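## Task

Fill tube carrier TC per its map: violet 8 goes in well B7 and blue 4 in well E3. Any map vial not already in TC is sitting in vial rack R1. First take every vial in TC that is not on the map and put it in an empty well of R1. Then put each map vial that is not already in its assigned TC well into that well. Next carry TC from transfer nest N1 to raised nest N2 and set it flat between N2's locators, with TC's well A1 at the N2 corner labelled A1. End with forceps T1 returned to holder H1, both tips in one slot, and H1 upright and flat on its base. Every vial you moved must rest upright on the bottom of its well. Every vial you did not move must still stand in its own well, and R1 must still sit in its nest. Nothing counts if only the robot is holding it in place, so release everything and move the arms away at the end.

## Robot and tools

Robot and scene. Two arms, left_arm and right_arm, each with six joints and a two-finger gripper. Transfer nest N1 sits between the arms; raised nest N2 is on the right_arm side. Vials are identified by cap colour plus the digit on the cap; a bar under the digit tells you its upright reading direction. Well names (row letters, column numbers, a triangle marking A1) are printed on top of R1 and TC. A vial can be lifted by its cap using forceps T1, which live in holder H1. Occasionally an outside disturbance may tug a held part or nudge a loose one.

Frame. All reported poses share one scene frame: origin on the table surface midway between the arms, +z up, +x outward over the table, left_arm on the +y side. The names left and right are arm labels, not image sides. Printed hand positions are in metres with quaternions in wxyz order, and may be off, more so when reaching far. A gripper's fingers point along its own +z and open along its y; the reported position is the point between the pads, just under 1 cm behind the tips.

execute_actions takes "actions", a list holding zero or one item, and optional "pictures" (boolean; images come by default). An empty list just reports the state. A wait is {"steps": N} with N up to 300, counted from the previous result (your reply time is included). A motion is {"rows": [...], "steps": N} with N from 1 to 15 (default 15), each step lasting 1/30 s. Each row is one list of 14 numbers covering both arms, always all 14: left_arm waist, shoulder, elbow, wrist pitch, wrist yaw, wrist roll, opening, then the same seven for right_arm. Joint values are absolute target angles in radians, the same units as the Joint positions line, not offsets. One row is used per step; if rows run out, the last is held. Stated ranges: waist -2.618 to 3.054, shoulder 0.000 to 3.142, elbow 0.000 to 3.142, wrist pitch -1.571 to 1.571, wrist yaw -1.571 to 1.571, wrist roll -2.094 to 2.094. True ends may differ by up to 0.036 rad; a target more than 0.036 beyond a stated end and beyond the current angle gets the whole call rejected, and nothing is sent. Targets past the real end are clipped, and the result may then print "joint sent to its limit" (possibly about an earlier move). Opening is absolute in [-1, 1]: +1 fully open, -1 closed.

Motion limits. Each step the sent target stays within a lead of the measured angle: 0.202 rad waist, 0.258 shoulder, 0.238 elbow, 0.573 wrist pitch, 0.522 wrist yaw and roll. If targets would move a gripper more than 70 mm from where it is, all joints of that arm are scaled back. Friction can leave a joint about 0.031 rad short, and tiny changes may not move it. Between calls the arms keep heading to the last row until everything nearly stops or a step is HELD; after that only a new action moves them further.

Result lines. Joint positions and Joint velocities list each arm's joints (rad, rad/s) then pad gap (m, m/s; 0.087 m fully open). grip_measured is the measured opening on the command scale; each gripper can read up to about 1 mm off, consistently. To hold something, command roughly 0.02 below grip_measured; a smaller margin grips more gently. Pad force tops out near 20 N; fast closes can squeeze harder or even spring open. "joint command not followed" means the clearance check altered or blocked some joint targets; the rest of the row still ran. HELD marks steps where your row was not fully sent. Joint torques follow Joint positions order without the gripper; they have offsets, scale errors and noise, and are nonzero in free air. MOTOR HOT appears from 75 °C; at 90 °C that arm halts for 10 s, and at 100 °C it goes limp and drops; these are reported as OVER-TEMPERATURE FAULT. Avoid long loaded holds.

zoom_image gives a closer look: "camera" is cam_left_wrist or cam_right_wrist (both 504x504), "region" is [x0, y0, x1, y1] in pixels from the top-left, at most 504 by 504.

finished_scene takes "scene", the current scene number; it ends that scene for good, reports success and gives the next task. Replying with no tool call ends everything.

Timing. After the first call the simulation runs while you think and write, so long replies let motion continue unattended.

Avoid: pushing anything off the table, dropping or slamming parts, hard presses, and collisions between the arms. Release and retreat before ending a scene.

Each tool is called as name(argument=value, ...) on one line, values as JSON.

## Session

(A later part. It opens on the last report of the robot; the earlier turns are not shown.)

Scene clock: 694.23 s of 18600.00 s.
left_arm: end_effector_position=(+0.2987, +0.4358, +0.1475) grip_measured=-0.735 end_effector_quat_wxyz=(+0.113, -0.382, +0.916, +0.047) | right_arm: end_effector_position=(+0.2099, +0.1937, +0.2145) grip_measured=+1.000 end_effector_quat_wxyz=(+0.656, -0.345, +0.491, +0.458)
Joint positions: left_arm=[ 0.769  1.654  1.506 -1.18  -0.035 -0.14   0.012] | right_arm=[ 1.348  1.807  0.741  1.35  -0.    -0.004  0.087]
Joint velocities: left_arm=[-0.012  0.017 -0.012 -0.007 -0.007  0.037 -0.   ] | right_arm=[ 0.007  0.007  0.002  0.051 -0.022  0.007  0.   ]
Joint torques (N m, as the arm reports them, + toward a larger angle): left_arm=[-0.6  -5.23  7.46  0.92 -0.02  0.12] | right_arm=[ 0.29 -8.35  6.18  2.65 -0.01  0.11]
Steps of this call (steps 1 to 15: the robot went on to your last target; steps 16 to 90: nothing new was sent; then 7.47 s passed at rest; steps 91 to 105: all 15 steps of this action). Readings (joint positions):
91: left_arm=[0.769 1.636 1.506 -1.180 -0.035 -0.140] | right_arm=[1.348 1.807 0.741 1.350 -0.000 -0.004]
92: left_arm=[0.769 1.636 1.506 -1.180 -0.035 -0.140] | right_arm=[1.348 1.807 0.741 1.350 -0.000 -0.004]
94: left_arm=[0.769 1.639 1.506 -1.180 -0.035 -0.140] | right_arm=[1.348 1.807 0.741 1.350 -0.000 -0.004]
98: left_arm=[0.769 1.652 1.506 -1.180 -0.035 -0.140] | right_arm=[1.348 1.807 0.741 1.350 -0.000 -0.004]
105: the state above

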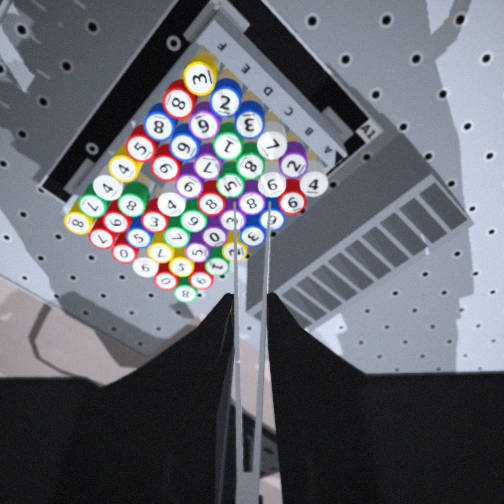

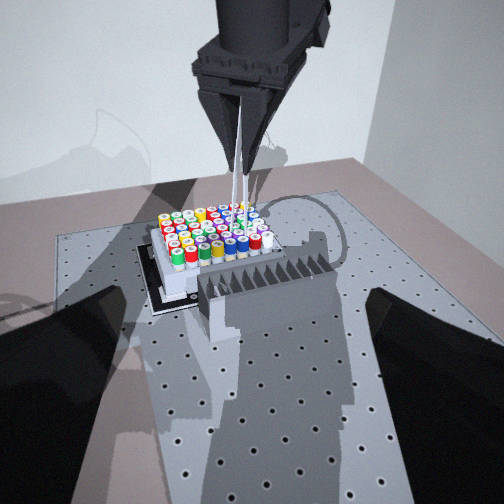

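execute_actions(actions=[{"rows": [[0.761,1.672,1.52,-1.165,-0.044,-0.145,-0.735, 1.35,1.79,0.75,1.38,0,0,1],[0.761,1.675,1.52,-1.163,-0.044,-0.145,-0.735, 1.35,1.79,0.75,1.38,0,0,1],[0.761,1.678,1.52,-1.161,-0.044,-0.145,-0.735, 1.35,1.79,0.75,1.38,0,0,1],[0.761,1.681,1.52,-1.16,-0.044,-0.145,-0.735, 1.35,1.79,0.75,1.38,0,0,1],[0.761,1.684,1.52,-1.159,-0.044,-0.145,-0.735, 1.35,1.79,0.75,1.38,0,0,1],[0.761,1.687,1.52,-1.158,-0.044,-0.145,-0.735, 1.35,1.79,0.75,1.38,0,0,1],[0.761,1.69,1.52,-1.158,-0.044,-0.145,-0.735, 1.35,1.79,0.75,1.38,0,0,1],[0.761,1.693,1.52,-1.158,-0.044,-0.145,-0.735, 1.35,1.79,0.75,1.38,0,0,1]], "steps": 15}])

zoom_image(camera="cam_left_wrist", region=[190, 130, 320, 260])

zoom_image(camera="cam_right_wrist", region=[195, 185, 285, 275])

Scene clock: 707.47 s of 18600.00 s.
left_arm: end_effector_position=(+0.3003, +0.4370, +0.1390) grip_measured=-0.735 end_effector_quat_wxyz=(+0.101, -0.382, +0.918, +0.044) | right_arm: end_effector_position=(+0.2099, +0.1937, +0.2145) grip_measured=+1.000 end_effector_quat_wxyz=(+0.656, -0.345, +0.491, +0.458)
Joint positions: left_arm=[ 0.769  1.684  1.506 -1.176 -0.035 -0.14   0.012] | right_arm=[ 1.348  1.807  0.741  1.35  -0.    -0.004  0.087]
Joint velocities: left_arm=[-0.027  0.012 -0.007  0.007 -0.022 -0.066  0.   ] | right_arm=[ 0.022  0.002 -0.002  0.022 -0.007  0.066  0.   ]
Joint torques (N m, as the arm reports them, + toward a larger angle): left_arm=[-0.6  -5.33  7.4   0.94 -0.02  0.12] | right_arm=[ 0.28 -8.35  6.2   2.64 -0.01  0.11]
Steps of this call (steps 1 to 15: the robot went on to your last target; steps 16 to 90: nothing new was sent; then 9.73 s passed at rest; steps 91 to 105: all 15 steps of this action). Readings (joint positions):
91: left_arm=[0.769 1.654 1.506 -1.180 -0.035 -0.140] | right_arm=[1.348 1.807 0.741 1.350 -0.000 -0.004]
92: left_arm=[0.769 1.654 1.506 -1.180 -0.035 -0.140] | right_arm=[1.348 1.807 0.741 1.350 -0.000 -0.004]
94: left_arm=[0.769 1.657 1.506 -1.180 -0.035 -0.140] | right_arm=[1.348 1.807 0.741 1.350 -0.000 -0.004]
98: left_arm=[0.769 1.673 1.506 -1.177 -0.035 -0.140] | right_arm=[1.348 1.807 0.741 1.350 -0.000 -0.004]
105: the state above

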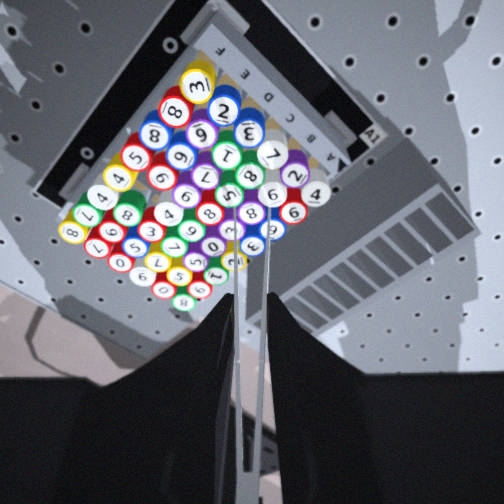

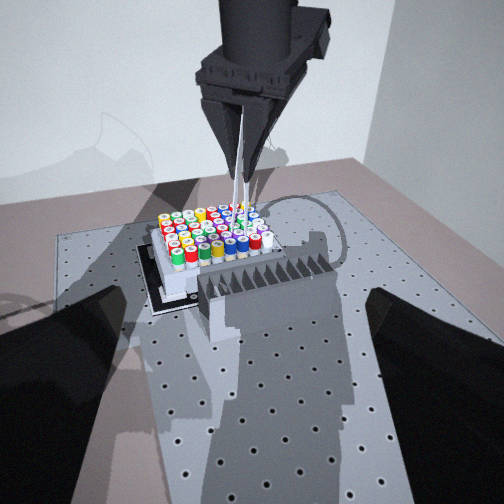

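Region (190, 130, 320, 260) of cam_left_wrist's 504x504 image, scaled by 3.877, with more detail than that image has.

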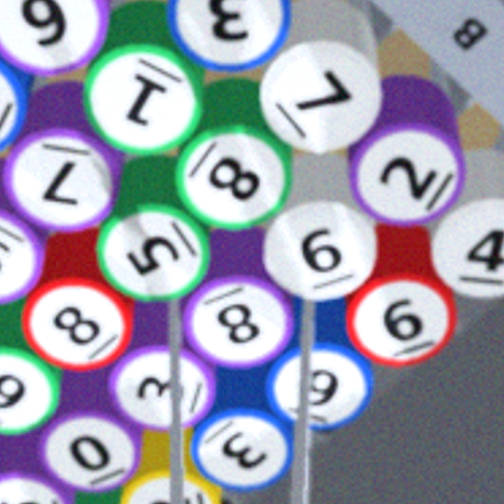

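Region (195, 185, 285, 275) of cam_right_wrist's 504x504 image, scaled by 5.600, with more detail than that image has.

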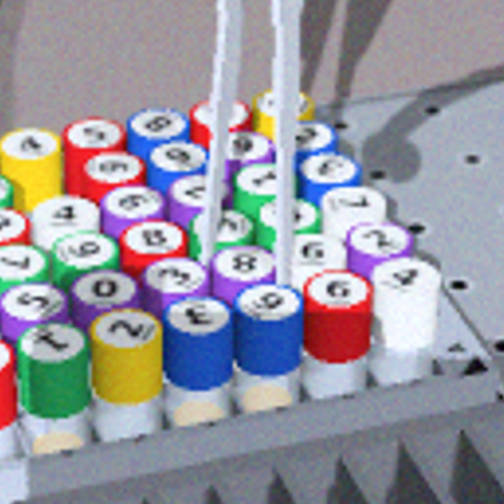

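Close on the cap.

execute_actions(actions=[{"rows": [[0.761,1.685,1.52,-1.17,-0.044,-0.145,-0.742, 1.35,1.79,0.75,1.38,0,0,1],[0.761,1.685,1.52,-1.17,-0.044,-0.145,-0.749, 1.35,1.79,0.75,1.38,0,0,1],[0.761,1.685,1.52,-1.17,-0.044,-0.145,-0.756, 1.35,1.79,0.75,1.38,0,0,1],[0.761,1.685,1.52,-1.17,-0.044,-0.145,-0.763, 1.35,1.79,0.75,1.38,0,0,1],[0.761,1.685,1.52,-1.17,-0.044,-0.145,-0.77, 1.35,1.79,0.75,1.38,0,0,1],[0.761,1.685,1.52,-1.17,-0.044,-0.145,-0.775, 1.35,1.79,0.75,1.38,0,0,1],[0.761,1.685,1.52,-1.17,-0.044,-0.145,-0.78, 1.35,1.79,0.75,1.38,0,0,1],[0.761,1.685,1.52,-1.17,-0.044,-0.145,-0.785, 1.35,1.79,0.75,1.38,0,0,1],[0.761,1.685,1.52,-1.17,-0.044,-0.145,-0.79, 1.35,1.79,0.75,1.38,0,0,1]], "steps": 15}])

zoom_image(camera="cam_left_wrist", region=[190, 130, 320, 260])

Scene clock: 718.20 s of 18600.00 s.
left_arm: end_effector_position=(+0.3004, +0.4371, +0.1390) grip_measured=-0.786 end_effector_quat_wxyz=(+0.101, -0.382, +0.918, +0.044) | right_arm: end_effector_position=(+0.2099, +0.1937, +0.2145) grip_measured=+1.000 end_effector_quat_wxyz=(+0.656, -0.345, +0.491, +0.458)
Joint positions: left_arm=[ 0.769  1.684  1.506 -1.175 -0.035 -0.14   0.009] | right_arm=[ 1.348  1.807  0.741  1.35  -0.    -0.004  0.087]
Joint velocities: left_arm=[-0.002 -0.022 -0.002 -0.022  0.022  0.022 -0.001] | right_arm=[ 0.012  0.002 -0.002  0.022  0.037 -0.007  0.   ]
Joint torques (N m, as the arm reports them, + toward a larger angle): left_arm=[-0.6  -5.91  7.41  0.88 -0.02  0.13] | right_arm=[ 0.27 -8.35  6.19  2.64 -0.01  0.11]
Steps of this call (steps 1 to 15: the robot went on to your last target; steps 16 to 90: nothing new was sent; then 7.23 s passed at rest; steps 91 to 105: all 15 steps of this action). Readings (joint positions):
91: left_arm=[0.769 1.684 1.506 -1.175 -0.035 -0.140] | right_arm=[1.348 1.807 0.741 1.350 -0.000 -0.004]
92: left_arm=[0.769 1.684 1.506 -1.175 -0.035 -0.140] | right_arm=[1.348 1.807 0.741 1.350 -0.000 -0.004]
94: left_arm=[0.769 1.684 1.506 -1.175 -0.035 -0.140] | right_arm=[1.348 1.807 0.741 1.350 -0.000 -0.004]
98: left_arm=[0.769 1.684 1.506 -1.175 -0.035 -0.140] | right_arm=[1.348 1.807 0.741 1.350 -0.000 -0.004]
105: the state above

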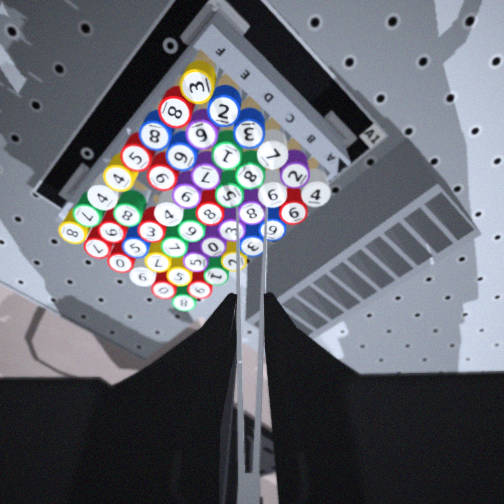

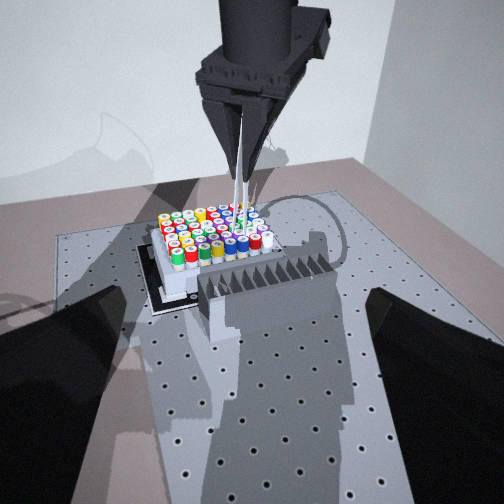

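Region (190, 130, 320, 260) of cam_left_wrist's 504x504 image, scaled by 3.877, with more detail than that image has.

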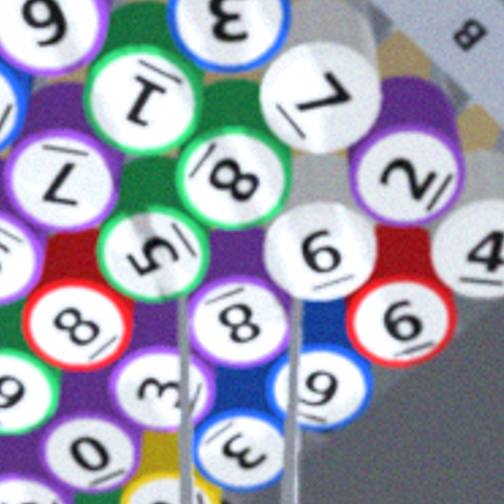

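execute_actions(actions=[{"rows": [[0.761,1.685,1.52,-1.17,-0.044,-0.145,-0.797, 1.35,1.79,0.75,1.38,0,0,1],[0.761,1.685,1.52,-1.17,-0.044,-0.145,-0.804, 1.35,1.79,0.75,1.38,0,0,1],[0.761,1.685,1.52,-1.17,-0.044,-0.145,-0.81, 1.35,1.79,0.75,1.38,0,0,1],[0.761,1.685,1.52,-1.17,-0.044,-0.145,-0.815, 1.35,1.79,0.75,1.38,0,0,1],[0.761,1.685,1.53,-1.18,-0.044,-0.145,-0.815, 1.35,1.79,0.75,1.38,0,0,1],[0.761,1.69,1.54,-1.195,-0.044,-0.145,-0.815, 1.35,1.79,0.75,1.38,0,0,1],[0.761,1.69,1.546,-1.204,-0.044,-0.145,-0.815, 1.35,1.79,0.75,1.38,0,0,1],[0.761,1.69,1.552,-1.211,-0.044,-0.145,-0.815, 1.35,1.79,0.75,1.38,0,0,1],[0.761,1.69,1.558,-1.217,-0.044,-0.145,-0.815, 1.35,1.79,0.75,1.38,0,0,1],[0.761,1.69,1.564,-1.223,-0.044,-0.145,-0.815, 1.35,1.79,0.75,1.38,0,0,1],[0.761,1.69,1.57,-1.229,-0.044,-0.145,-0.815, 1.35,1.79,0.75,1.38,0,0,1],[0.761,1.69,1.576,-1.233,-0.044,-0.145,-0.815, 1.35,1.79,0.75,1.38,0,0,1],[0.761,1.69,1.582,-1.233,-0.044,-0.145,-0.815, 1.35,1.79,0.75,1.38,0,0,1],[0.761,1.69,1.585,-1.233,-0.044,-0.145,-0.815, 1.35,1.79,0.75,1.38,0,0,1]], "steps": 15}], pictures=false)

execute_actions(actions=[{"steps": 12}])

zoom_image(camera="cam_right_wrist", region=[195, 185, 285, 275])

Scene clock: 740.33 s of 18600.00 s.
left_arm: end_effector_position=(+0.3011, +0.4376, +0.1507) grip_measured=-0.797 end_effector_quat_wxyz=(+0.104, -0.382, +0.917, +0.045) | right_arm: end_effector_position=(+0.2099, +0.1937, +0.2145) grip_measured=+1.000 end_effector_quat_wxyz=(+0.656, -0.345, +0.491, +0.458)
Joint positions: left_arm=[ 0.769  1.684  1.552 -1.214 -0.035 -0.14   0.009] | right_arm=[ 1.348  1.807  0.741  1.35  -0.    -0.004  0.087]
Joint velocities: left_arm=[-0.002 -0.017  0.1   -0.081  0.081  0.037 -0.001] | right_arm=[-0.027 -0.012  0.007 -0.022 -0.051 -0.037  0.   ]
Joint torques (N m, as the arm reports them, + toward a larger angle): left_arm=[-0.61 -5.51  8.28  0.8  -0.02  0.13] | right_arm=[ 0.28 -8.35  6.18  2.64 -0.01  0.11]
Steps of this call (steps 1 to 15: the robot went on to your last target; steps 16 to 90: nothing new was sent; then 18.63 s passed at rest; steps 91 to 105: all 15 steps of this action). Readings (joint positions):
91: left_arm=[0.769 1.684 1.506 -1.175 -0.035 -0.140] | right_arm=[1.348 1.807 0.741 1.350 -0.000 -0.004]
92: left_arm=[0.769 1.684 1.506 -1.175 -0.035 -0.140] | right_arm=[1.348 1.807 0.741 1.350 -0.000 -0.004]
94: left_arm=[0.769 1.684 1.506 -1.175 -0.035 -0.140] | right_arm=[1.348 1.807 0.741 1.350 -0.000 -0.004]
98: left_arm=[0.769 1.684 1.509 -1.183 -0.035 -0.140] | right_arm=[1.348 1.807 0.741 1.350 -0.000 -0.004]
105: the state above

Scene clock: 740.73 s of 18600.00 s.
left_arm: end_effector_position=(+0.2997, +0.4365, +0.1514) grip_measured=-0.797 end_effector_quat_wxyz=(+0.101, -0.382, +0.918, +0.044) | right_arm: end_effector_position=(+0.2099, +0.1937, +0.2145) grip_measured=+1.000 end_effector_quat_wxyz=(+0.656, -0.345, +0.491, +0.458)
Joint positions: left_arm=[ 0.769  1.684  1.555 -1.224 -0.035 -0.14   0.009] | right_arm=[ 1.348  1.807  0.741  1.35  -0.    -0.004  0.087]
Joint velocities: left_arm=[ 0.002  0.007 -0.002 -0.051  0.022 -0.051 -0.001] | right_arm=[-0.002  0.002 -0.012 -0.007 -0.022 -0.022  0.   ]
Joint torques (N m, as the arm reports them, + toward a larger angle): left_arm=[-0.59 -5.59  8.48  0.75 -0.02  0.13] | right_arm=[ 0.28 -8.35  6.18  2.64 -0.01  0.11]
Steps of this call (steps 1 to 12: the robot went on to your last target). Readings (joint positions):
1: left_arm=[0.769 1.684 1.555 -1.217 -0.035 -0.140] | right_arm=[1.348 1.807 0.741 1.350 -0.000 -0.004]
2: left_arm=[0.769 1.684 1.555 -1.219 -0.035 -0.140] | right_arm=[1.348 1.807 0.741 1.350 -0.000 -0.004]
4: left_arm=[0.769 1.684 1.555 -1.222 -0.035 -0.140] | right_arm=[1.348 1.807 0.741 1.350 -0.000 -0.004]
8: left_arm=[0.769 1.684 1.555 -1.223 -0.035 -0.140] | right_arm=[1.348 1.807 0.741 1.350 -0.000 -0.004]
12: the state above

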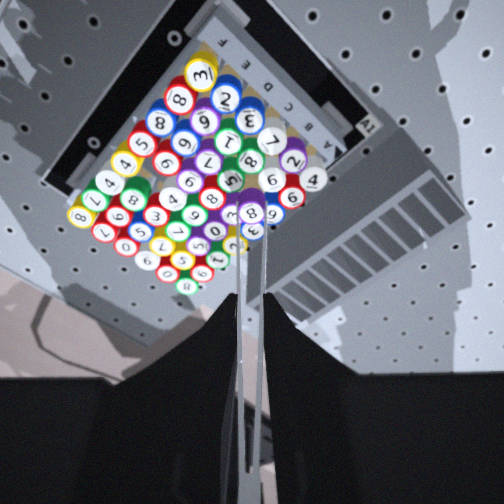

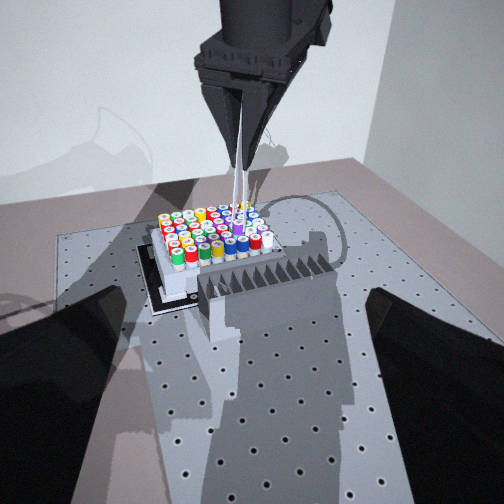

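Region (195, 185, 285, 275) of cam_right_wrist's 504x504 image, scaled by 5.600, with more detail than that image has.

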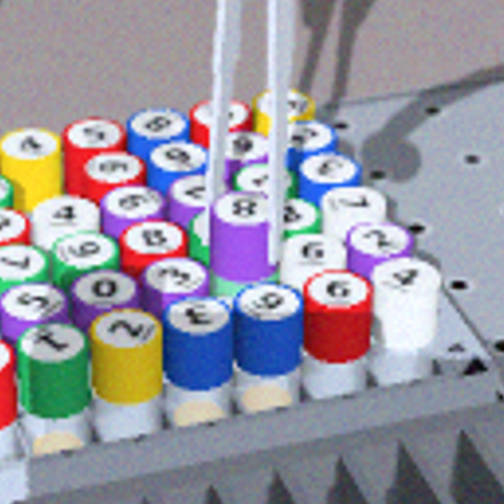

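execute_actions(actions=[{"rows": [[0.761,1.7,1.593,-1.245,-0.044,-0.145,-0.815, 1.34,1.72,0.75,1.3,0,0,1],[0.761,1.701,1.601,-1.256,-0.044,-0.145,-0.815, 1.33,1.66,0.75,1.24,0,0,1],[0.761,1.702,1.609,-1.265,-0.044,-0.145,-0.815, 1.32,1.6,0.75,1.18,0,0,1],[0.761,1.703,1.617,-1.272,-0.044,-0.145,-0.815, 1.31,1.54,0.75,1.12,0,0,1],[0.761,1.704,1.625,-1.279,-0.044,-0.145,-0.815, 1.3,1.48,0.75,1.05,0,0,1],[0.761,1.705,1.633,-1.286,-0.044,-0.145,-0.815, 1.29,1.42,0.75,0.98,0,0,1],[0.761,1.706,1.641,-1.293,-0.044,-0.145,-0.815, 1.28,1.36,0.75,0.91,0,0,1],[0.761,1.707,1.649,-1.3,-0.044,-0.145,-0.815, 1.27,1.3,0.75,0.84,0,0,1],[0.761,1.708,1.657,-1.307,-0.044,-0.145,-0.815, 1.26,1.24,0.75,0.77,0,0,1],[0.761,1.709,1.665,-1.314,-0.044,-0.145,-0.815, 1.25,1.18,0.75,0.7,0,0,1],[0.761,1.71,1.673,-1.321,-0.044,-0.145,-0.815, 1.24,1.12,0.75,0.63,0,0,1],[0.761,1.711,1.681,-1.328,-0.044,-0.145,-0.815, 1.23,1.06,0.75,0.56,0,0,1],[0.761,1.712,1.689,-1.335,-0.044,-0.145,-0.815, 1.22,1.0,0.75,0.49,0,0,1],[0.761,1.714,1.697,-1.342,-0.044,-0.145,-0.815, 1.21,0.94,0.75,0.42,0,0,1],[0.761,1.716,1.705,-1.349,-0.044,-0.145,-0.815, 1.2,0.88,0.75,0.35,0,0,1]], "steps": 15}], pictures=false)

execute_actions(actions=[{"rows": [[0.761,1.718,1.714,-1.356,-0.044,-0.145,-0.815, 1.19,0.82,0.74,0.28,0,0,1],[0.761,1.72,1.723,-1.363,-0.044,-0.145,-0.815, 1.18,0.76,0.74,0.21,0,0,1],[0.761,1.722,1.732,-1.37,-0.044,-0.145,-0.815, 1.17,0.7,0.73,0.14,0,0,1],[0.761,1.724,1.741,-1.377,-0.044,-0.145,-0.815, 1.16,0.64,0.73,0.07,0,0,1],[0.761,1.726,1.75,-1.384,-0.044,-0.145,-0.815, 1.15,0.58,0.72,0.0,0,0,1],[0.761,1.728,1.759,-1.391,-0.044,-0.145,-0.815, 1.14,0.52,0.72,-0.07,0,0,1],[0.761,1.73,1.768,-1.398,-0.044,-0.145,-0.815, 1.13,0.46,0.71,-0.14,0,0,1],[0.761,1.732,1.777,-1.405,-0.044,-0.145,-0.815, 1.12,0.4,0.71,-0.21,0,0,1],[0.761,1.734,1.786,-1.412,-0.044,-0.145,-0.815, 1.11,0.34,0.7,-0.28,0,0,1],[0.761,1.736,1.795,-1.419,-0.044,-0.145,-0.815, 1.1,0.28,0.7,-0.35,0,0,1],[0.761,1.737,1.804,-1.426,-0.044,-0.145,-0.815, 1.1,0.23,0.7,-0.42,0,0,1],[0.761,1.738,1.813,-1.433,-0.044,-0.145,-0.815, 1.1,0.18,0.7,-0.49,0,0,1],[0.761,1.738,1.821,-1.434,-0.044,-0.145,-0.815, 1.1,0.14,0.7,-0.55,0,0,1],[0.761,1.738,1.827,-1.434,-0.044,-0.145,-0.815, 1.1,0.11,0.7,-0.6,0,0,1],[0.761,1.738,1.83,-1.434,-0.044,-0.145,-0.815, 1.1,0.1,0.7,-0.65,0,0,1]], "steps": 15}], pictures=false)

execute_actions(actions=[{"steps": 20}])

Scene clock: 774.77 s of 18600.00 s.
left_arm: end_effector_position=(+0.3008, +0.4373, +0.1738) grip_measured=-0.797 end_effector_quat_wxyz=(+0.103, -0.382, +0.917, +0.044) | right_arm: end_effector_position=(+0.2057, +0.0517, +0.3918) grip_measured=+1.000 end_effector_quat_wxyz=(+0.711, -0.290, +0.470, +0.435)
Joint positions: left_arm=[ 0.769  1.699  1.663 -1.312 -0.035 -0.14   0.009] | right_arm=[ 1.227  0.983  0.741  0.643 -0.001 -0.004  0.087]
Joint velocities: left_arm=[-0.007  0.032  0.232 -0.11  -0.051  0.022 -0.001] | right_arm=[-0.271 -1.653  0.017 -1.897 -0.022 -0.007  0.   ]
Joint torques (N m, as the arm reports them, + toward a larger angle): left_arm=[-0.59 -5.06  8.32  0.77 -0.01  0.13] | right_arm=[-0.76 -2.18  7.8   2.09  0.    0.09]
Steps of this call (steps 1 to 15: the robot went on to your last target; steps 16 to 90: nothing new was sent; then 30.53 s passed at rest; steps 91 to 105: all 15 steps of this action). Readings (joint positions):
91: left_arm=[0.769 1.684 1.555 -1.225 -0.035 -0.140] | right_arm=[1.348 1.798 0.741 1.336 -0.000 -0.004]
92: left_arm=[0.769 1.685 1.558 -1.230 -0.035 -0.140] | right_arm=[1.348 1.774 0.741 1.305 -0.000 -0.004]
94: left_arm=[0.769 1.689 1.572 -1.241 -0.035 -0.140] | right_arm=[1.341 1.682 0.741 1.226 -0.001 -0.004]
98: left_arm=[0.769 1.694 1.605 -1.264 -0.035 -0.140] | right_arm=[1.299 1.414 0.741 1.055 -0.001 -0.004]
105: the state above

Scene clock: 775.27 s of 18600.00 s.
left_arm: end_effector_position=(+0.3021, +0.4383, +0.1978) grip_measured=-0.797 end_effector_quat_wxyz=(+0.105, -0.382, +0.917, +0.045) | right_arm: end_effector_position=(+0.1372, -0.1291, +0.3491) grip_measured=+1.000 end_effector_quat_wxyz=(+0.688, -0.298, +0.550, +0.369)
Joint positions: left_arm=[ 0.769  1.726  1.792 -1.41  -0.035 -0.14   0.009] | right_arm=[ 1.113  0.134  0.726 -0.372 -0.001 -0.004  0.087]
Joint velocities: left_arm=[ 0.002 -0.017  0.173 -0.095  0.095 -0.022  0.   ] | right_arm=[ 0.002 -0.921 -0.017 -1.736 -0.007 -0.007  0.   ]
Joint torques (N m, as the arm reports them, + toward a larger angle): left_arm=[-0.6  -5.21  8.13  0.76 -0.02  0.13] | right_arm=[-0.91  5.1   3.13  2.02  0.    0.11]
Steps of this call (steps 1 to 15: all 15 steps of this action). Readings (joint positions):
1: left_arm=[0.769 1.701 1.671 -1.319 -0.035 -0.140] | right_arm=[1.217 0.925 0.741 0.575 -0.001 -0.004]
2: left_arm=[0.769 1.703 1.680 -1.326 -0.035 -0.140] | right_arm=[1.208 0.866 0.741 0.507 -0.001 -0.004]
4: left_arm=[0.769 1.707 1.697 -1.340 -0.035 -0.140] | right_arm=[1.188 0.746 0.741 0.369 -0.001 -0.004]
8: left_arm=[0.769 1.717 1.733 -1.368 -0.035 -0.140] | right_arm=[1.148 0.503 0.738 0.096 -0.001 -0.004]
15: the state above

Scene clock: 775.93 s of 18600.00 s.
left_arm: end_effector_position=(+0.3004, +0.4371, +0.2002) grip_measured=-0.797 end_effector_quat_wxyz=(+0.103, -0.382, +0.917, +0.044) | right_arm: end_effector_position=(+0.1316, -0.1377, +0.2817) grip_measured=+1.000 end_effector_quat_wxyz=(+0.615, -0.341, +0.630, +0.330)
Joint positions: left_arm=[ 0.769  1.726  1.802 -1.425 -0.035 -0.14   0.009] | right_arm=[ 1.113  0.096  0.714 -0.643 -0.001 -0.004  0.087]
Joint velocities: left_arm=[ 0.017  0.007 -0.002 -0.007 -0.037 -0.022  0.   ] | right_arm=[-0.002  0.007 -0.017  0.022 -0.051 -0.022  0.   ]
Joint torques (N m, as the arm reports them, + toward a larger angle): left_arm=[-0.6  -5.26  8.14  0.75 -0.02  0.13] | right_arm=[-0.89  3.69  4.09  2.44 -0.01  0.11]
Steps of this call (steps 1 to 20: the robot went on to your last target). Readings (joint positions):
1: left_arm=[0.769 1.726 1.796 -1.412 -0.035 -0.140] | right_arm=[1.113 0.110 0.726 -0.424 -0.001 -0.004]
2: left_arm=[0.769 1.726 1.800 -1.414 -0.035 -0.140] | right_arm=[1.113 0.098 0.726 -0.467 -0.001 -0.004]
4: left_arm=[0.769 1.726 1.802 -1.416 -0.035 -0.140] | right_arm=[1.113 0.096 0.724 -0.532 -0.001 -0.004]
8: left_arm=[0.769 1.726 1.802 -1.422 -0.035 -0.140] | right_arm=[1.113 0.096 0.714 -0.606 -0.001 -0.004]
20: the state above

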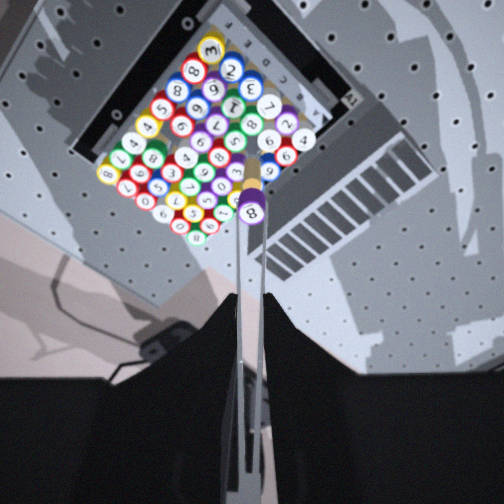

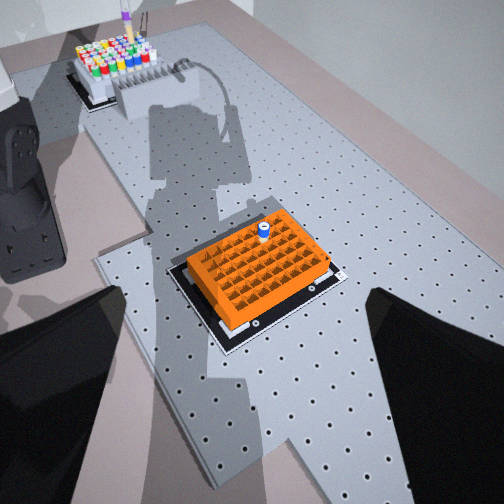

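execute_actions(actions=[{"rows": [[0.75,1.738,1.83,-1.434,-0.044,-0.145,-0.815, 1.1,0.1,0.7,-0.65,0,0,1],[0.735,1.738,1.83,-1.434,-0.044,-0.145,-0.815, 1.1,0.1,0.7,-0.65,0,0,1],[0.715,1.738,1.83,-1.434,-0.044,-0.145,-0.815, 1.1,0.1,0.7,-0.65,0,0,1],[0.69,1.738,1.83,-1.434,-0.044,-0.145,-0.815, 1.1,0.1,0.7,-0.65,0,0,1],[0.66,1.738,1.83,-1.434,-0.044,-0.145,-0.815, 1.1,0.1,0.7,-0.65,0,0,1],[0.625,1.738,1.83,-1.434,-0.044,-0.145,-0.815, 1.1,0.1,0.7,-0.65,0,0,1],[0.585,1.738,1.83,-1.434,-0.044,-0.145,-0.815, 1.1,0.1,0.7,-0.65,0,0,1],[0.54,1.738,1.83,-1.434,-0.044,-0.145,-0.815, 1.1,0.1,0.7,-0.65,0,0,1],[0.495,1.738,1.83,-1.434,-0.044,-0.145,-0.815, 1.1,0.1,0.7,-0.65,0,0,1],[0.45,1.738,1.83,-1.434,-0.044,-0.145,-0.815, 1.1,0.1,0.7,-0.65,0,0,1],[0.405,1.738,1.83,-1.434,-0.044,-0.145,-0.815, 1.1,0.1,0.7,-0.65,0,0,1],[0.36,1.738,1.83,-1.434,-0.044,-0.145,-0.815, 1.1,0.1,0.7,-0.65,0,0,1],[0.315,1.738,1.83,-1.434,-0.044,-0.145,-0.815, 1.1,0.1,0.7,-0.65,0,0,1],[0.27,1.738,1.83,-1.434,-0.044,-0.145,-0.815, 1.1,0.1,0.7,-0.65,0,0,1],[0.225,1.738,1.83,-1.434,-0.044,-0.145,-0.815, 1.1,0.1,0.7,-0.65,0,0,1]], "steps": 15}], pictures=false)

execute_actions(actions=[{"rows": [[0.18,1.738,1.83,-1.434,-0.044,-0.145,-0.815, 1.1,0.1,0.7,-0.65,0,0,1],[0.135,1.738,1.83,-1.434,-0.044,-0.145,-0.815, 1.1,0.1,0.7,-0.65,0,0,1],[0.09,1.738,1.83,-1.434,-0.044,-0.145,-0.815, 1.1,0.1,0.7,-0.65,0,0,1],[0.045,1.738,1.83,-1.434,-0.044,-0.145,-0.815, 1.1,0.1,0.7,-0.65,0,0,1],[0.0,1.738,1.83,-1.434,-0.044,-0.145,-0.815, 1.1,0.1,0.7,-0.65,0,0,1],[-0.045,1.738,1.83,-1.434,-0.044,-0.145,-0.815, 1.1,0.1,0.7,-0.65,0,0,1],[-0.09,1.738,1.83,-1.434,-0.044,-0.145,-0.815, 1.1,0.1,0.7,-0.65,0,0,1],[-0.135,1.738,1.83,-1.434,-0.044,-0.145,-0.815, 1.1,0.1,0.7,-0.65,0,0,1],[-0.18,1.738,1.83,-1.434,-0.044,-0.145,-0.815, 1.1,0.1,0.7,-0.65,0,0,1],[-0.225,1.738,1.83,-1.434,-0.044,-0.145,-0.815, 1.1,0.1,0.7,-0.65,0,0,1],[-0.27,1.738,1.83,-1.434,-0.044,-0.145,-0.815, 1.1,0.1,0.7,-0.65,0,0,1],[-0.315,1.738,1.83,-1.434,-0.044,-0.145,-0.815, 1.1,0.1,0.7,-0.65,0,0,1],[-0.36,1.738,1.83,-1.434,-0.044,-0.145,-0.815, 1.1,0.1,0.7,-0.65,0,0,1],[-0.405,1.738,1.83,-1.434,-0.044,-0.145,-0.815, 1.1,0.1,0.7,-0.65,0,0,1],[-0.45,1.738,1.83,-1.434,-0.044,-0.145,-0.815, 1.1,0.1,0.7,-0.65,0,0,1]], "steps": 15}], pictures=false)

execute_actions(actions=[{"rows": [[-0.495,1.738,1.83,-1.434,-0.044,-0.145,-0.815, 1.1,0.1,0.7,-0.65,0,0,1],[-0.54,1.738,1.83,-1.434,-0.044,-0.145,-0.815, 1.1,0.1,0.7,-0.65,0,0,1],[-0.585,1.738,1.83,-1.434,-0.044,-0.145,-0.815, 1.1,0.1,0.7,-0.65,0,0,1],[-0.63,1.738,1.83,-1.434,-0.044,-0.145,-0.815, 1.1,0.1,0.7,-0.65,0,0,1],[-0.67,1.738,1.83,-1.434,-0.044,-0.145,-0.815, 1.1,0.1,0.7,-0.65,0,0,1],[-0.708,1.738,1.83,-1.434,-0.044,-0.145,-0.815, 1.1,0.1,0.7,-0.65,0,0,1],[-0.742,1.738,1.83,-1.434,-0.044,-0.145,-0.815, 1.1,0.1,0.7,-0.65,0,0,1],[-0.772,1.738,1.83,-1.434,-0.044,-0.145,-0.815, 1.1,0.1,0.7,-0.65,0,0,1],[-0.798,1.738,1.83,-1.434,-0.044,-0.145,-0.815, 1.1,0.1,0.7,-0.65,0,0,1],[-0.82,1.738,1.83,-1.434,-0.044,-0.145,-0.815, 1.1,0.1,0.7,-0.65,0,0,1],[-0.838,1.738,1.83,-1.434,-0.044,-0.145,-0.815, 1.1,0.1,0.7,-0.65,0,0,1],[-0.852,1.738,1.83,-1.434,-0.044,-0.145,-0.815, 1.1,0.1,0.7,-0.65,0,0,1],[-0.862,1.738,1.83,-1.434,-0.044,-0.145,-0.815, 1.1,0.1,0.7,-0.65,0,0,1],[-0.868,1.738,1.83,-1.434,-0.044,-0.145,-0.815, 1.1,0.1,0.7,-0.65,0,0,1],[-0.87,1.738,1.83,-1.434,-0.044,-0.145,-0.815, 1.1,0.1,0.7,-0.65,0,0,1]], "steps": 15}], pictures=false)

execute_actions(actions=[{"steps": 10}])

Scene clock: 830.10 s of 18600.00 s.
left_arm: end_effector_position=(+0.3586, +0.3050, +0.2003) grip_measured=-0.797 end_effector_quat_wxyz=(+0.110, -0.161, +0.981, +0.024) | right_arm: end_effector_position=(+0.1315, -0.1378, +0.2812) grip_measured=+1.000 end_effector_quat_wxyz=(+0.615, -0.341, +0.630, +0.330)
Joint positions: left_arm=[ 0.301  1.726  1.802 -1.425 -0.044 -0.142  0.009] | right_arm=[ 1.113  0.096  0.714 -0.645 -0.001 -0.004  0.087]
Joint velocities: left_arm=[-1.267 -0.017 -0.007 -0.007  0.022 -0.066 -0.001] | right_arm=[ 0.002  0.007 -0.002  0.022 -0.066 -0.022  0.   ]
Joint torques (N m, as the arm reports them, + toward a larger angle): left_arm=[ 0.06 -5.26  8.13  0.76  0.06  0.12] | right_arm=[-0.9   3.69  4.1   2.43  0.    0.11]
Steps of this call (steps 1 to 15: the robot went on to your last target; steps 16 to 90: nothing new was sent; then 50.67 s passed at rest; steps 91 to 105: all 15 steps of this action). Readings (joint positions):
91: left_arm=[0.768 1.726 1.802 -1.425 -0.035 -0.140] | right_arm=[1.113 0.096 0.714 -0.645 -0.001 -0.004]
92: left_arm=[0.764 1.726 1.802 -1.425 -0.036 -0.140] | right_arm=[1.113 0.096 0.714 -0.645 -0.001 -0.004]
94: left_arm=[0.742 1.726 1.802 -1.425 -0.040 -0.141] | right_arm=[1.113 0.096 0.714 -0.645 -0.001 -0.004]
98: left_arm=[0.626 1.726 1.802 -1.425 -0.044 -0.142] | right_arm=[1.113 0.096 0.714 -0.645 -0.001 -0.004]
105: the state above

Scene clock: 830.60 s of 18600.00 s.
left_arm: end_effector_position=(+0.3268, +0.0990, +0.2003) grip_measured=-0.797 end_effector_quat_wxyz=(+0.112, +0.173, +0.979, -0.014) | right_arm: end_effector_position=(+0.1315, -0.1378, +0.2812) grip_measured=+1.000 end_effector_quat_wxyz=(+0.615, -0.341, +0.630, +0.330)
Joint positions: left_arm=[-0.372  1.726  1.802 -1.425 -0.044 -0.142  0.009] | right_arm=[ 1.113  0.096  0.714 -0.645 -0.001 -0.004  0.087]
Joint velocities: left_arm=[-1.248  0.007  0.017 -0.037 -0.022 -0.037 -0.001] | right_arm=[-0.007 -0.002  0.017  0.022 -0.022 -0.022  0.   ]
Joint torques (N m, as the arm reports them, + toward a larger angle): left_arm=[ 0.   -5.27  8.11  0.77  0.06  0.17] | right_arm=[-0.89  3.7   4.1   2.43  0.    0.11]
Steps of this call (steps 1 to 15: all 15 steps of this action). Readings (joint positions):
1: left_arm=[0.256 1.726 1.802 -1.425 -0.044 -0.142] | right_arm=[1.113 0.096 0.714 -0.645 -0.001 -0.004]
2: left_arm=[0.211 1.726 1.802 -1.425 -0.044 -0.142] | right_arm=[1.113 0.096 0.714 -0.645 -0.001 -0.004]
4: left_arm=[0.122 1.726 1.802 -1.425 -0.044 -0.142] | right_arm=[1.113 0.096 0.714 -0.645 -0.001 -0.004]
8: left_arm=[-0.057 1.726 1.802 -1.425 -0.044 -0.142] | right_arm=[1.113 0.096 0.714 -0.645 -0.001 -0.004]
15: the state above

Scene clock: 831.10 s of 18600.00 s.
left_arm: end_effector_position=(+0.2237, -0.0148, +0.2003) grip_measured=-0.797 end_effector_quat_wxyz=(+0.105, +0.405, +0.907, -0.042) | right_arm: end_effector_position=(+0.1315, -0.1378, +0.2812) grip_measured=+1.000 end_effector_quat_wxyz=(+0.615, -0.341, +0.630, +0.330)
Joint positions: left_arm=[-0.863  1.726  1.802 -1.425 -0.042 -0.142  0.009] | right_arm=[ 1.113  0.096  0.714 -0.645 -0.001 -0.004  0.087]
Joint velocities: left_arm=[-0.173 -0.022  0.002  0.007  0.037 -0.037 -0.   ] | right_arm=[ 0.002  0.007  0.012 -0.007  0.037 -0.037  0.   ]
Joint torques (N m, as the arm reports them, + toward a larger angle): left_arm=[ 0.36 -5.26  8.12  0.76  0.04  0.14] | right_arm=[-0.9   3.69  4.09  2.43  0.    0.11]
Steps of this call (steps 1 to 15: all 15 steps of this action). Readings (joint positions):
1: left_arm=[-0.417 1.726 1.802 -1.425 -0.044 -0.142] | right_arm=[1.113 0.096 0.714 -0.645 -0.001 -0.004]
2: left_arm=[-0.462 1.726 1.802 -1.425 -0.044 -0.142] | right_arm=[1.113 0.096 0.714 -0.645 -0.001 -0.004]
4: left_arm=[-0.552 1.726 1.802 -1.425 -0.044 -0.142] | right_arm=[1.113 0.096 0.714 -0.645 -0.001 -0.004]
8: left_arm=[-0.719 1.726 1.802 -1.425 -0.043 -0.142] | right_arm=[1.113 0.096 0.714 -0.645 -0.001 -0.004]
15: the state above

Scene clock: 831.43 s of 18600.00 s.
left_arm: end_effector_position=(+0.2222, -0.0157, +0.2002) grip_measured=-0.797 end_effector_quat_wxyz=(+0.104, +0.408, +0.906, -0.042) | right_arm: end_effector_position=(+0.1315, -0.1378, +0.2812) grip_measured=+1.000 end_effector_quat_wxyz=(+0.615, -0.341, +0.630, +0.330)
Joint positions: left_arm=[-0.869  1.726  1.802 -1.425 -0.042 -0.142  0.009] | right_arm=[ 1.113  0.096  0.714 -0.645 -0.001 -0.004  0.087]
Joint velocities: left_arm=[-0.012  0.012 -0.002 -0.037 -0.037 -0.051  0.   ] | right_arm=[-0.012 -0.012  0.017 -0.037 -0.007 -0.007  0.   ]
Joint torques (N m, as the arm reports them, + toward a larger angle): left_arm=[-0.13 -5.27  8.13  0.76  0.05  0.14] | right_arm=[-0.89  3.69  4.09  2.43  0.    0.11]
Steps of this call (steps 1 to 10: the robot went on to your last target). Readings (joint positions):
1: left_arm=[-0.867 1.726 1.802 -1.425 -0.042 -0.142] | right_arm=[1.113 0.096 0.714 -0.645 -0.001 -0.004]
2: left_arm=[-0.869 1.726 1.802 -1.425 -0.042 -0.142] | right_arm=[1.113 0.096 0.714 -0.645 -0.001 -0.004]
4: left_arm=[-0.869 1.726 1.802 -1.425 -0.042 -0.142] | right_arm=[1.113 0.096 0.714 -0.645 -0.001 -0.004]
8: left_arm=[-0.869 1.726 1.802 -1.425 -0.042 -0.142] | right_arm=[1.113 0.096 0.714 -0.645 -0.001 -0.004]
10: the state above

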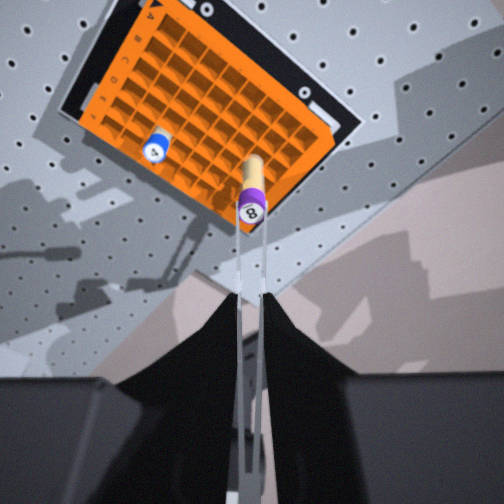

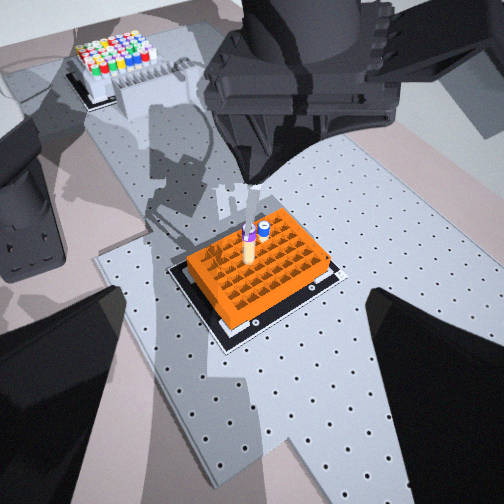

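zoom_image(camera="cam_left_wrist", region=[180, 70, 350, 240])

zoom_image(camera="cam_right_wrist", region=[180, 200, 320, 340])

Region (180, 70, 350, 240) of cam_left_wrist's 504x504 image, scaled by 2.965, with more detail than that image has.

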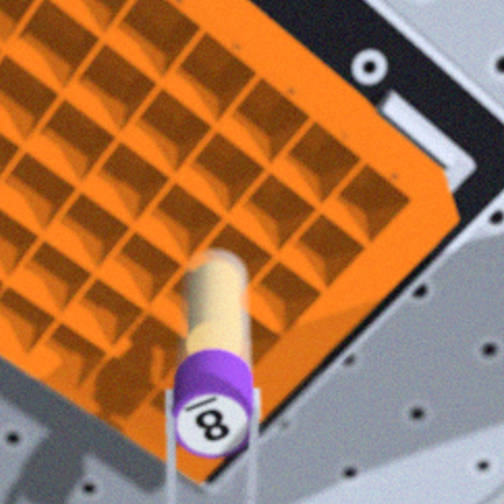

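Region (180, 200, 320, 340) of cam_right_wrist's 504x504 image, scaled by 3.600, with more detail than that image has.

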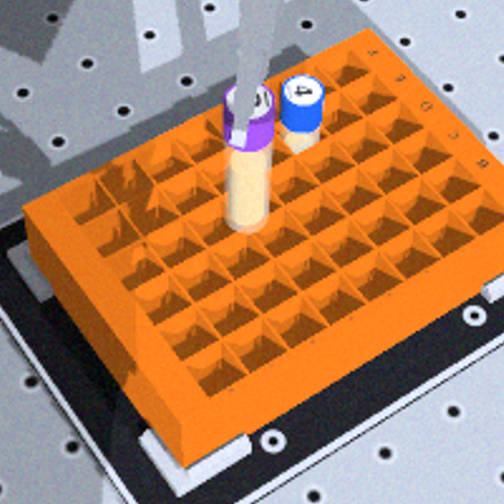

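execute_actions(actions=[{"rows": [[-0.885,1.71,1.78,-1.405,-0.035,-0.145,-0.815, 1.1,0.1,0.7,-0.65,0,0,1],[-0.89,1.707,1.77,-1.393,-0.035,-0.145,-0.815, 1.1,0.1,0.7,-0.65,0,0,1],[-0.895,1.704,1.76,-1.382,-0.035,-0.145,-0.815, 1.1,0.1,0.7,-0.65,0,0,1],[-0.9,1.701,1.75,-1.372,-0.035,-0.145,-0.815, 1.1,0.1,0.7,-0.65,0,0,1],[-0.905,1.698,1.74,-1.363,-0.035,-0.145,-0.815, 1.1,0.1,0.7,-0.65,0,0,1],[-0.91,1.696,1.73,-1.354,-0.035,-0.145,-0.815, 1.1,0.1,0.7,-0.65,0,0,1],[-0.91,1.694,1.72,-1.345,-0.035,-0.145,-0.815, 1.1,0.1,0.7,-0.65,0,0,1],[-0.91,1.692,1.71,-1.336,-0.035,-0.145,-0.815, 1.1,0.1,0.7,-0.65,0,0,1],[-0.91,1.69,1.7,-1.327,-0.035,-0.145,-0.815, 1.1,0.1,0.7,-0.65,0,0,1],[-0.91,1.688,1.69,-1.318,-0.035,-0.145,-0.815, 1.1,0.1,0.7,-0.65,0,0,1],[-0.91,1.686,1.68,-1.31,-0.035,-0.145,-0.815, 1.1,0.1,0.7,-0.65,0,0,1],[-0.91,1.684,1.67,-1.305,-0.035,-0.145,-0.815, 1.1,0.1,0.7,-0.65,0,0,1],[-0.91,1.683,1.66,-1.305,-0.035,-0.145,-0.815, 1.1,0.1,0.7,-0.65,0,0,1],[-0.91,1.683,1.652,-1.305,-0.035,-0.145,-0.815, 1.1,0.1,0.7,-0.65,0,0,1],[-0.91,1.683,1.648,-1.305,-0.035,-0.145,-0.815, 1.1,0.1,0.7,-0.65,0,0,1]], "steps": 15}], pictures=false)

execute_actions(actions=[{"steps": 15}])

zoom_image(camera="cam_left_wrist", region=[190, 100, 320, 230])

zoom_image(camera="cam_right_wrist", region=[200, 230, 300, 330])

Scene clock: 855.87 s of 18600.00 s.
left_arm: end_effector_position=(+0.2118, -0.0201, +0.1773) grip_measured=-0.797 end_effector_quat_wxyz=(+0.100, +0.424, +0.899, -0.041) | right_arm: end_effector_position=(+0.1315, -0.1378, +0.2812) grip_measured=+1.000 end_effector_quat_wxyz=(+0.615, -0.341, +0.630, +0.330)
Joint positions: left_arm=[-0.904  1.704  1.682 -1.338 -0.042 -0.142  0.009] | right_arm=[ 1.113  0.096  0.714 -0.645 -0.001 -0.004  0.087]
Joint velocities: left_arm=[ 0.007 -0.012 -0.217  0.139 -0.095  0.007  0.   ] | right_arm=[-0.007  0.002  0.007 -0.007  0.066 -0.037  0.   ]
Joint torques (N m, as the arm reports them, + toward a larger angle): left_arm=[-0.53 -7.52  4.89  1.02  0.12  0.14] | right_arm=[-0.89  3.69  4.09  2.43  0.    0.11]
Steps of this call (steps 1 to 15: the robot went on to your last target; steps 16 to 90: nothing new was sent; then 20.93 s passed at rest; steps 91 to 105: all 15 steps of this action). Readings (joint positions):
91: left_arm=[-0.869 1.726 1.802 -1.425 -0.042 -0.142] | right_arm=[1.113 0.096 0.714 -0.645 -0.001 -0.004]
92: left_arm=[-0.871 1.726 1.802 -1.423 -0.042 -0.142] | right_arm=[1.113 0.096 0.714 -0.645 -0.001 -0.004]
94: left_arm=[-0.880 1.722 1.791 -1.410 -0.042 -0.142] | right_arm=[1.113 0.096 0.714 -0.645 -0.001 -0.004]
98: left_arm=[-0.901 1.713 1.751 -1.384 -0.042 -0.142] | right_arm=[1.113 0.096 0.714 -0.645 -0.001 -0.004]
105: the state above

Scene clock: 856.37 s of 18600.00 s.
left_arm: end_effector_position=(+0.2125, -0.0213, +0.1743) grip_measured=-0.797 end_effector_quat_wxyz=(+0.101, +0.424, +0.899, -0.042) | right_arm: end_effector_position=(+0.1315, -0.1378, +0.2812) grip_measured=+1.000 end_effector_quat_wxyz=(+0.615, -0.341, +0.630, +0.330)
Joint positions: left_arm=[-0.904  1.704  1.67  -1.323 -0.042 -0.142  0.009] | right_arm=[ 1.113  0.096  0.714 -0.645 -0.001 -0.004  0.087]
Joint velocities: left_arm=[ 0.017  0.002 -0.017 -0.037 -0.007 -0.022 -0.001] | right_arm=[-0.007 -0.007 -0.002 -0.007 -0.022  0.051  0.   ]
Joint torques (N m, as the arm reports them, + toward a larger angle): left_arm=[-0.45 -7.45  4.78  0.95  0.12  0.14] | right_arm=[-0.89  3.68  4.09  2.43  0.    0.11]
Steps of this call (steps 1 to 15: the robot went on to your last target). Readings (joint positions):
1: left_arm=[-0.904 1.704 1.676 -1.336 -0.042 -0.142] | right_arm=[1.113 0.096 0.714 -0.645 -0.001 -0.004]
2: left_arm=[-0.904 1.704 1.673 -1.334 -0.042 -0.142] | right_arm=[1.113 0.096 0.714 -0.645 -0.001 -0.004]
4: left_arm=[-0.904 1.704 1.670 -1.332 -0.042 -0.142] | right_arm=[1.113 0.096 0.714 -0.645 -0.001 -0.004]
8: left_arm=[-0.904 1.704 1.670 -1.326 -0.042 -0.142] | right_arm=[1.113 0.096 0.714 -0.645 -0.001 -0.004]
15: the state above

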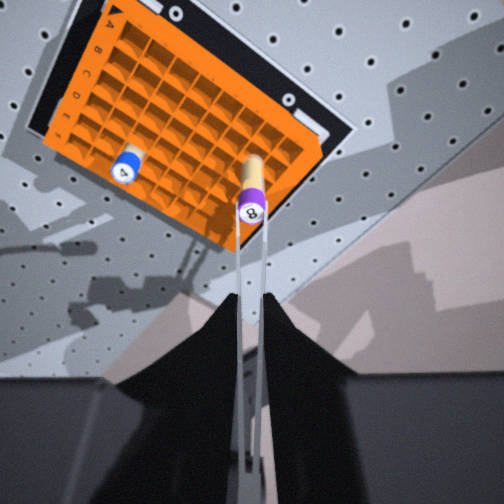

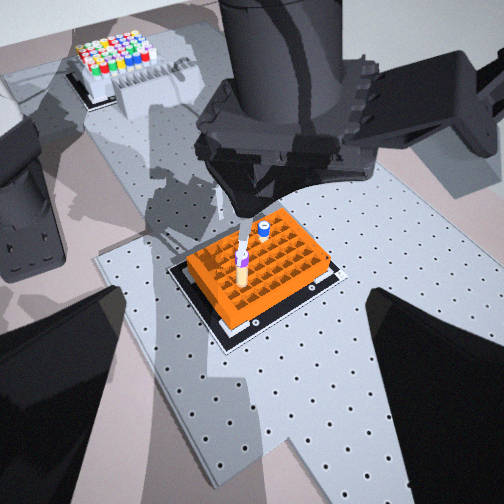

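Region (190, 100, 320, 230) of cam_left_wrist's 504x504 image, scaled by 3.877, with more detail than that image has.

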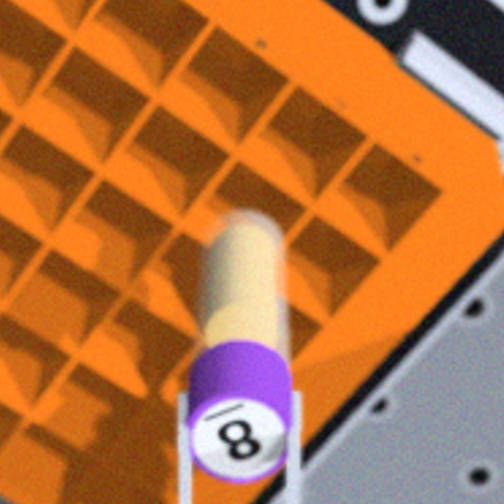

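Region (200, 230, 300, 330) of cam_right_wrist's 504x504 image, scaled by 5.040, with more detail than that image has.

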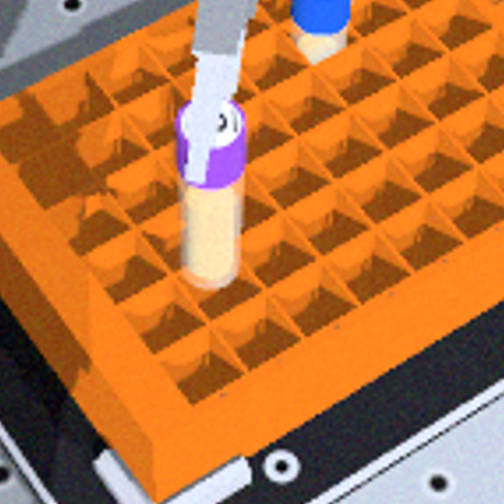

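execute_actions(actions=[{"rows": [[-0.91,1.683,1.648,-1.285,-0.035,-0.145,-0.815, 1.1,0.1,0.7,-0.65,0,0,1],[-0.91,1.683,1.648,-1.297,-0.035,-0.145,-0.815, 1.1,0.1,0.7,-0.65,0,0,1]], "steps": 15}])

zoom_image(camera="cam_left_wrist", region=[210, 120, 300, 210])

zoom_image(camera="cam_right_wrist", region=[215, 255, 280, 320])

Scene clock: 880.80 s of 18600.00 s.
left_arm: end_effector_position=(+0.2136, -0.0230, +0.1744) grip_measured=-0.797 end_effector_quat_wxyz=(+0.104, +0.424, +0.899, -0.044) | right_arm: end_effector_position=(+0.1315, -0.1378, +0.2812) grip_measured=+1.000 end_effector_quat_wxyz=(+0.615, -0.341, +0.630, +0.330)
Joint positions: left_arm=[-0.904  1.704  1.67  -1.315 -0.042 -0.142  0.009] | right_arm=[ 1.113  0.096  0.714 -0.645 -0.001 -0.004  0.087]
Joint velocities: left_arm=[-0.017  0.007  0.012 -0.007  0.007 -0.022  0.   ] | right_arm=[-0.022 -0.012 -0.017  0.007  0.037  0.051  0.   ]
Joint torques (N m, as the arm reports them, + toward a larger angle): left_arm=[-0.46 -7.37  4.79  1.    0.12  0.14] | right_arm=[-0.89  3.68  4.1   2.43  0.    0.11]
Steps of this call (steps 1 to 15: the robot went on to your last target; steps 16 to 90: nothing new was sent; then 20.93 s passed at rest; steps 91 to 105: all 15 steps of this action). Readings (joint positions):
91: left_arm=[-0.904 1.704 1.670 -1.321 -0.042 -0.142] | right_arm=[1.113 0.096 0.714 -0.645 -0.001 -0.004]
92: left_arm=[-0.904 1.704 1.670 -1.318 -0.042 -0.142] | right_arm=[1.113 0.096 0.714 -0.645 -0.001 -0.004]
94: left_arm=[-0.904 1.704 1.670 -1.317 -0.042 -0.142] | right_arm=[1.113 0.096 0.714 -0.645 -0.001 -0.004]
98: left_arm=[-0.904 1.704 1.670 -1.315 -0.042 -0.142] | right_arm=[1.113 0.096 0.714 -0.645 -0.001 -0.004]
105: the state above

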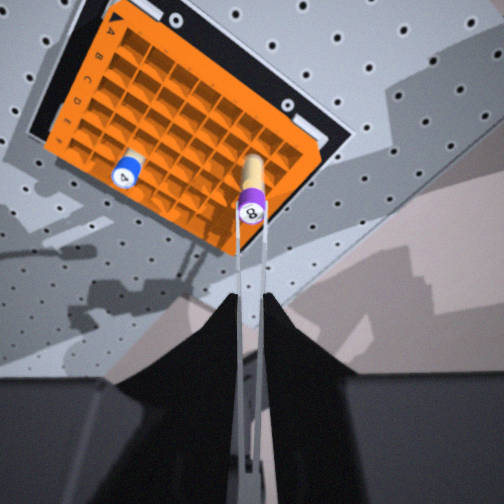

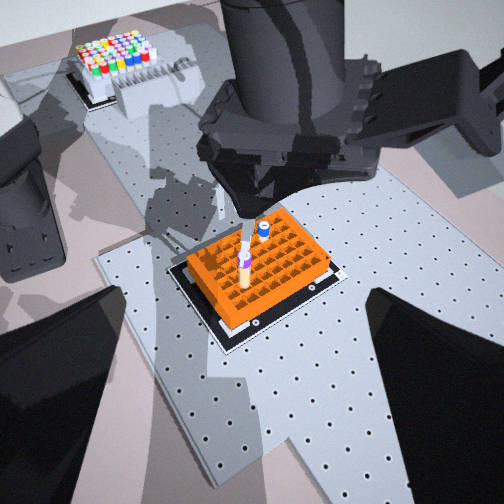

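Region (210, 120, 300, 210) of cam_left_wrist's 504x504 image, scaled by 5.600, with more detail than that image has.

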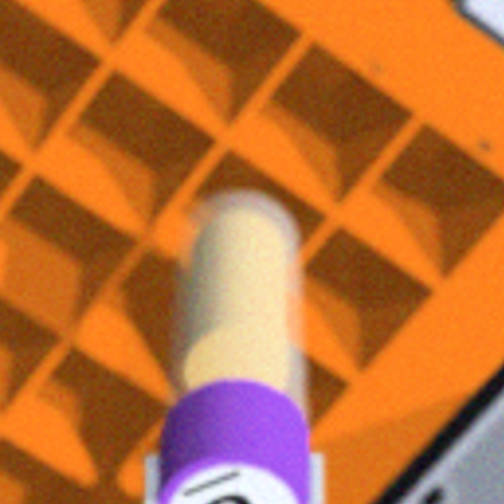

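Region (215, 255, 280, 320) of cam_right_wrist's 504x504 image, scaled by 7.754, with more detail than that image has.

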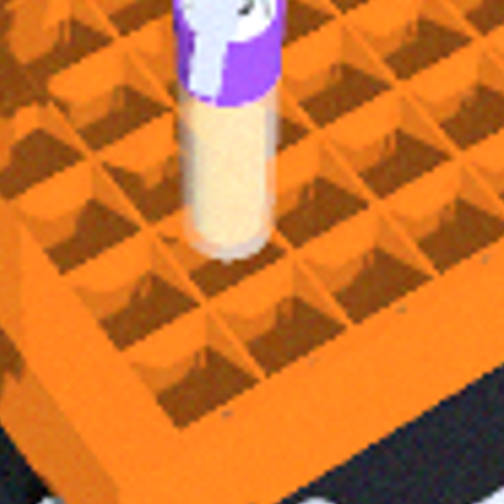

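execute_actions(actions=[])

Scene clock: 919.60 s of 18600.00 s.
left_arm: end_effector_position=(+0.2136, -0.0230, +0.1744) grip_measured=-0.797 end_effector_quat_wxyz=(+0.104, +0.424, +0.899, -0.044) | right_arm: end_effector_position=(+0.1315, -0.1378, +0.2812) grip_measured=+1.000 end_effector_quat_wxyz=(+0.615, -0.341, +0.630, +0.330)
Joint positions: left_arm=[-0.904  1.704  1.67  -1.315 -0.042 -0.142  0.009] | right_arm=[ 1.113  0.096  0.714 -0.645 -0.001 -0.004  0.087]
Joint velocities: left_arm=[-0.007 -0.012 -0.012 -0.037 -0.022  0.007  0.   ] | right_arm=[-0.002  0.007 -0.012 -0.007  0.007 -0.022  0.   ]
Joint torques (N m, as the arm reports them, + toward a larger angle): left_arm=[-0.46 -7.39  4.79  1.    0.12  0.14] | right_arm=[-0.9   3.68  4.1   2.43  0.    0.11]
Steps of this call (steps 1 to 15: the robot went on to your last target; steps 16 to 90: nothing new was sent; then 35.80 s passed at rest). Readings (joint positions):
1: left_arm=[-0.904 1.704 1.670 -1.315 -0.042 -0.142] | right_arm=[1.113 0.096 0.714 -0.645 -0.001 -0.004]
2: left_arm=[-0.904 1.704 1.670 -1.315 -0.042 -0.142] | right_arm=[1.113 0.096 0.714 -0.645 -0.001 -0.004]
4: left_arm=[-0.904 1.704 1.670 -1.315 -0.042 -0.142] | right_arm=[1.113 0.096 0.714 -0.645 -0.001 -0.004]
8: left_arm=[-0.904 1.704 1.670 -1.315 -0.042 -0.142] | right_arm=[1.113 0.096 0.714 -0.645 -0.001 -0.004]
90: the state above
All arms were judged still, so your last target was given up. Only a new action makes them travel on or press farther. Fingers that are still opening or closing keep moving.

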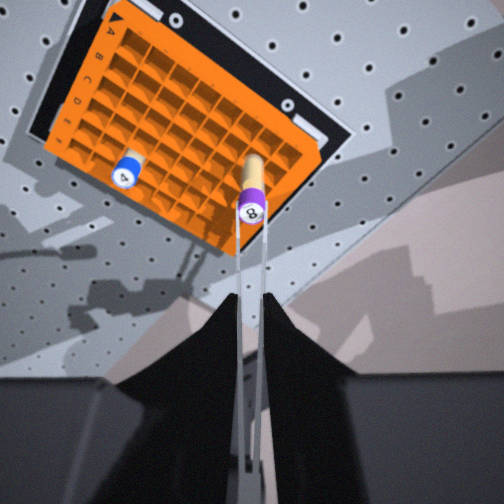

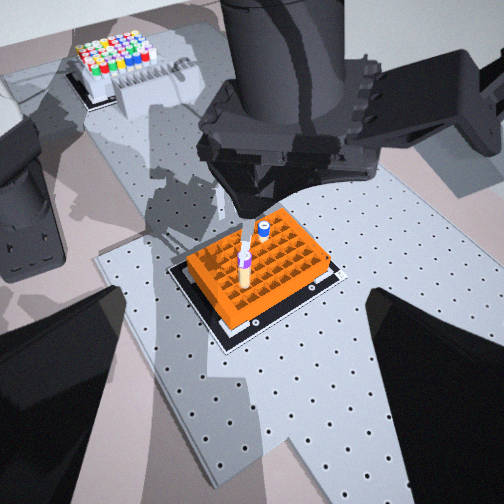

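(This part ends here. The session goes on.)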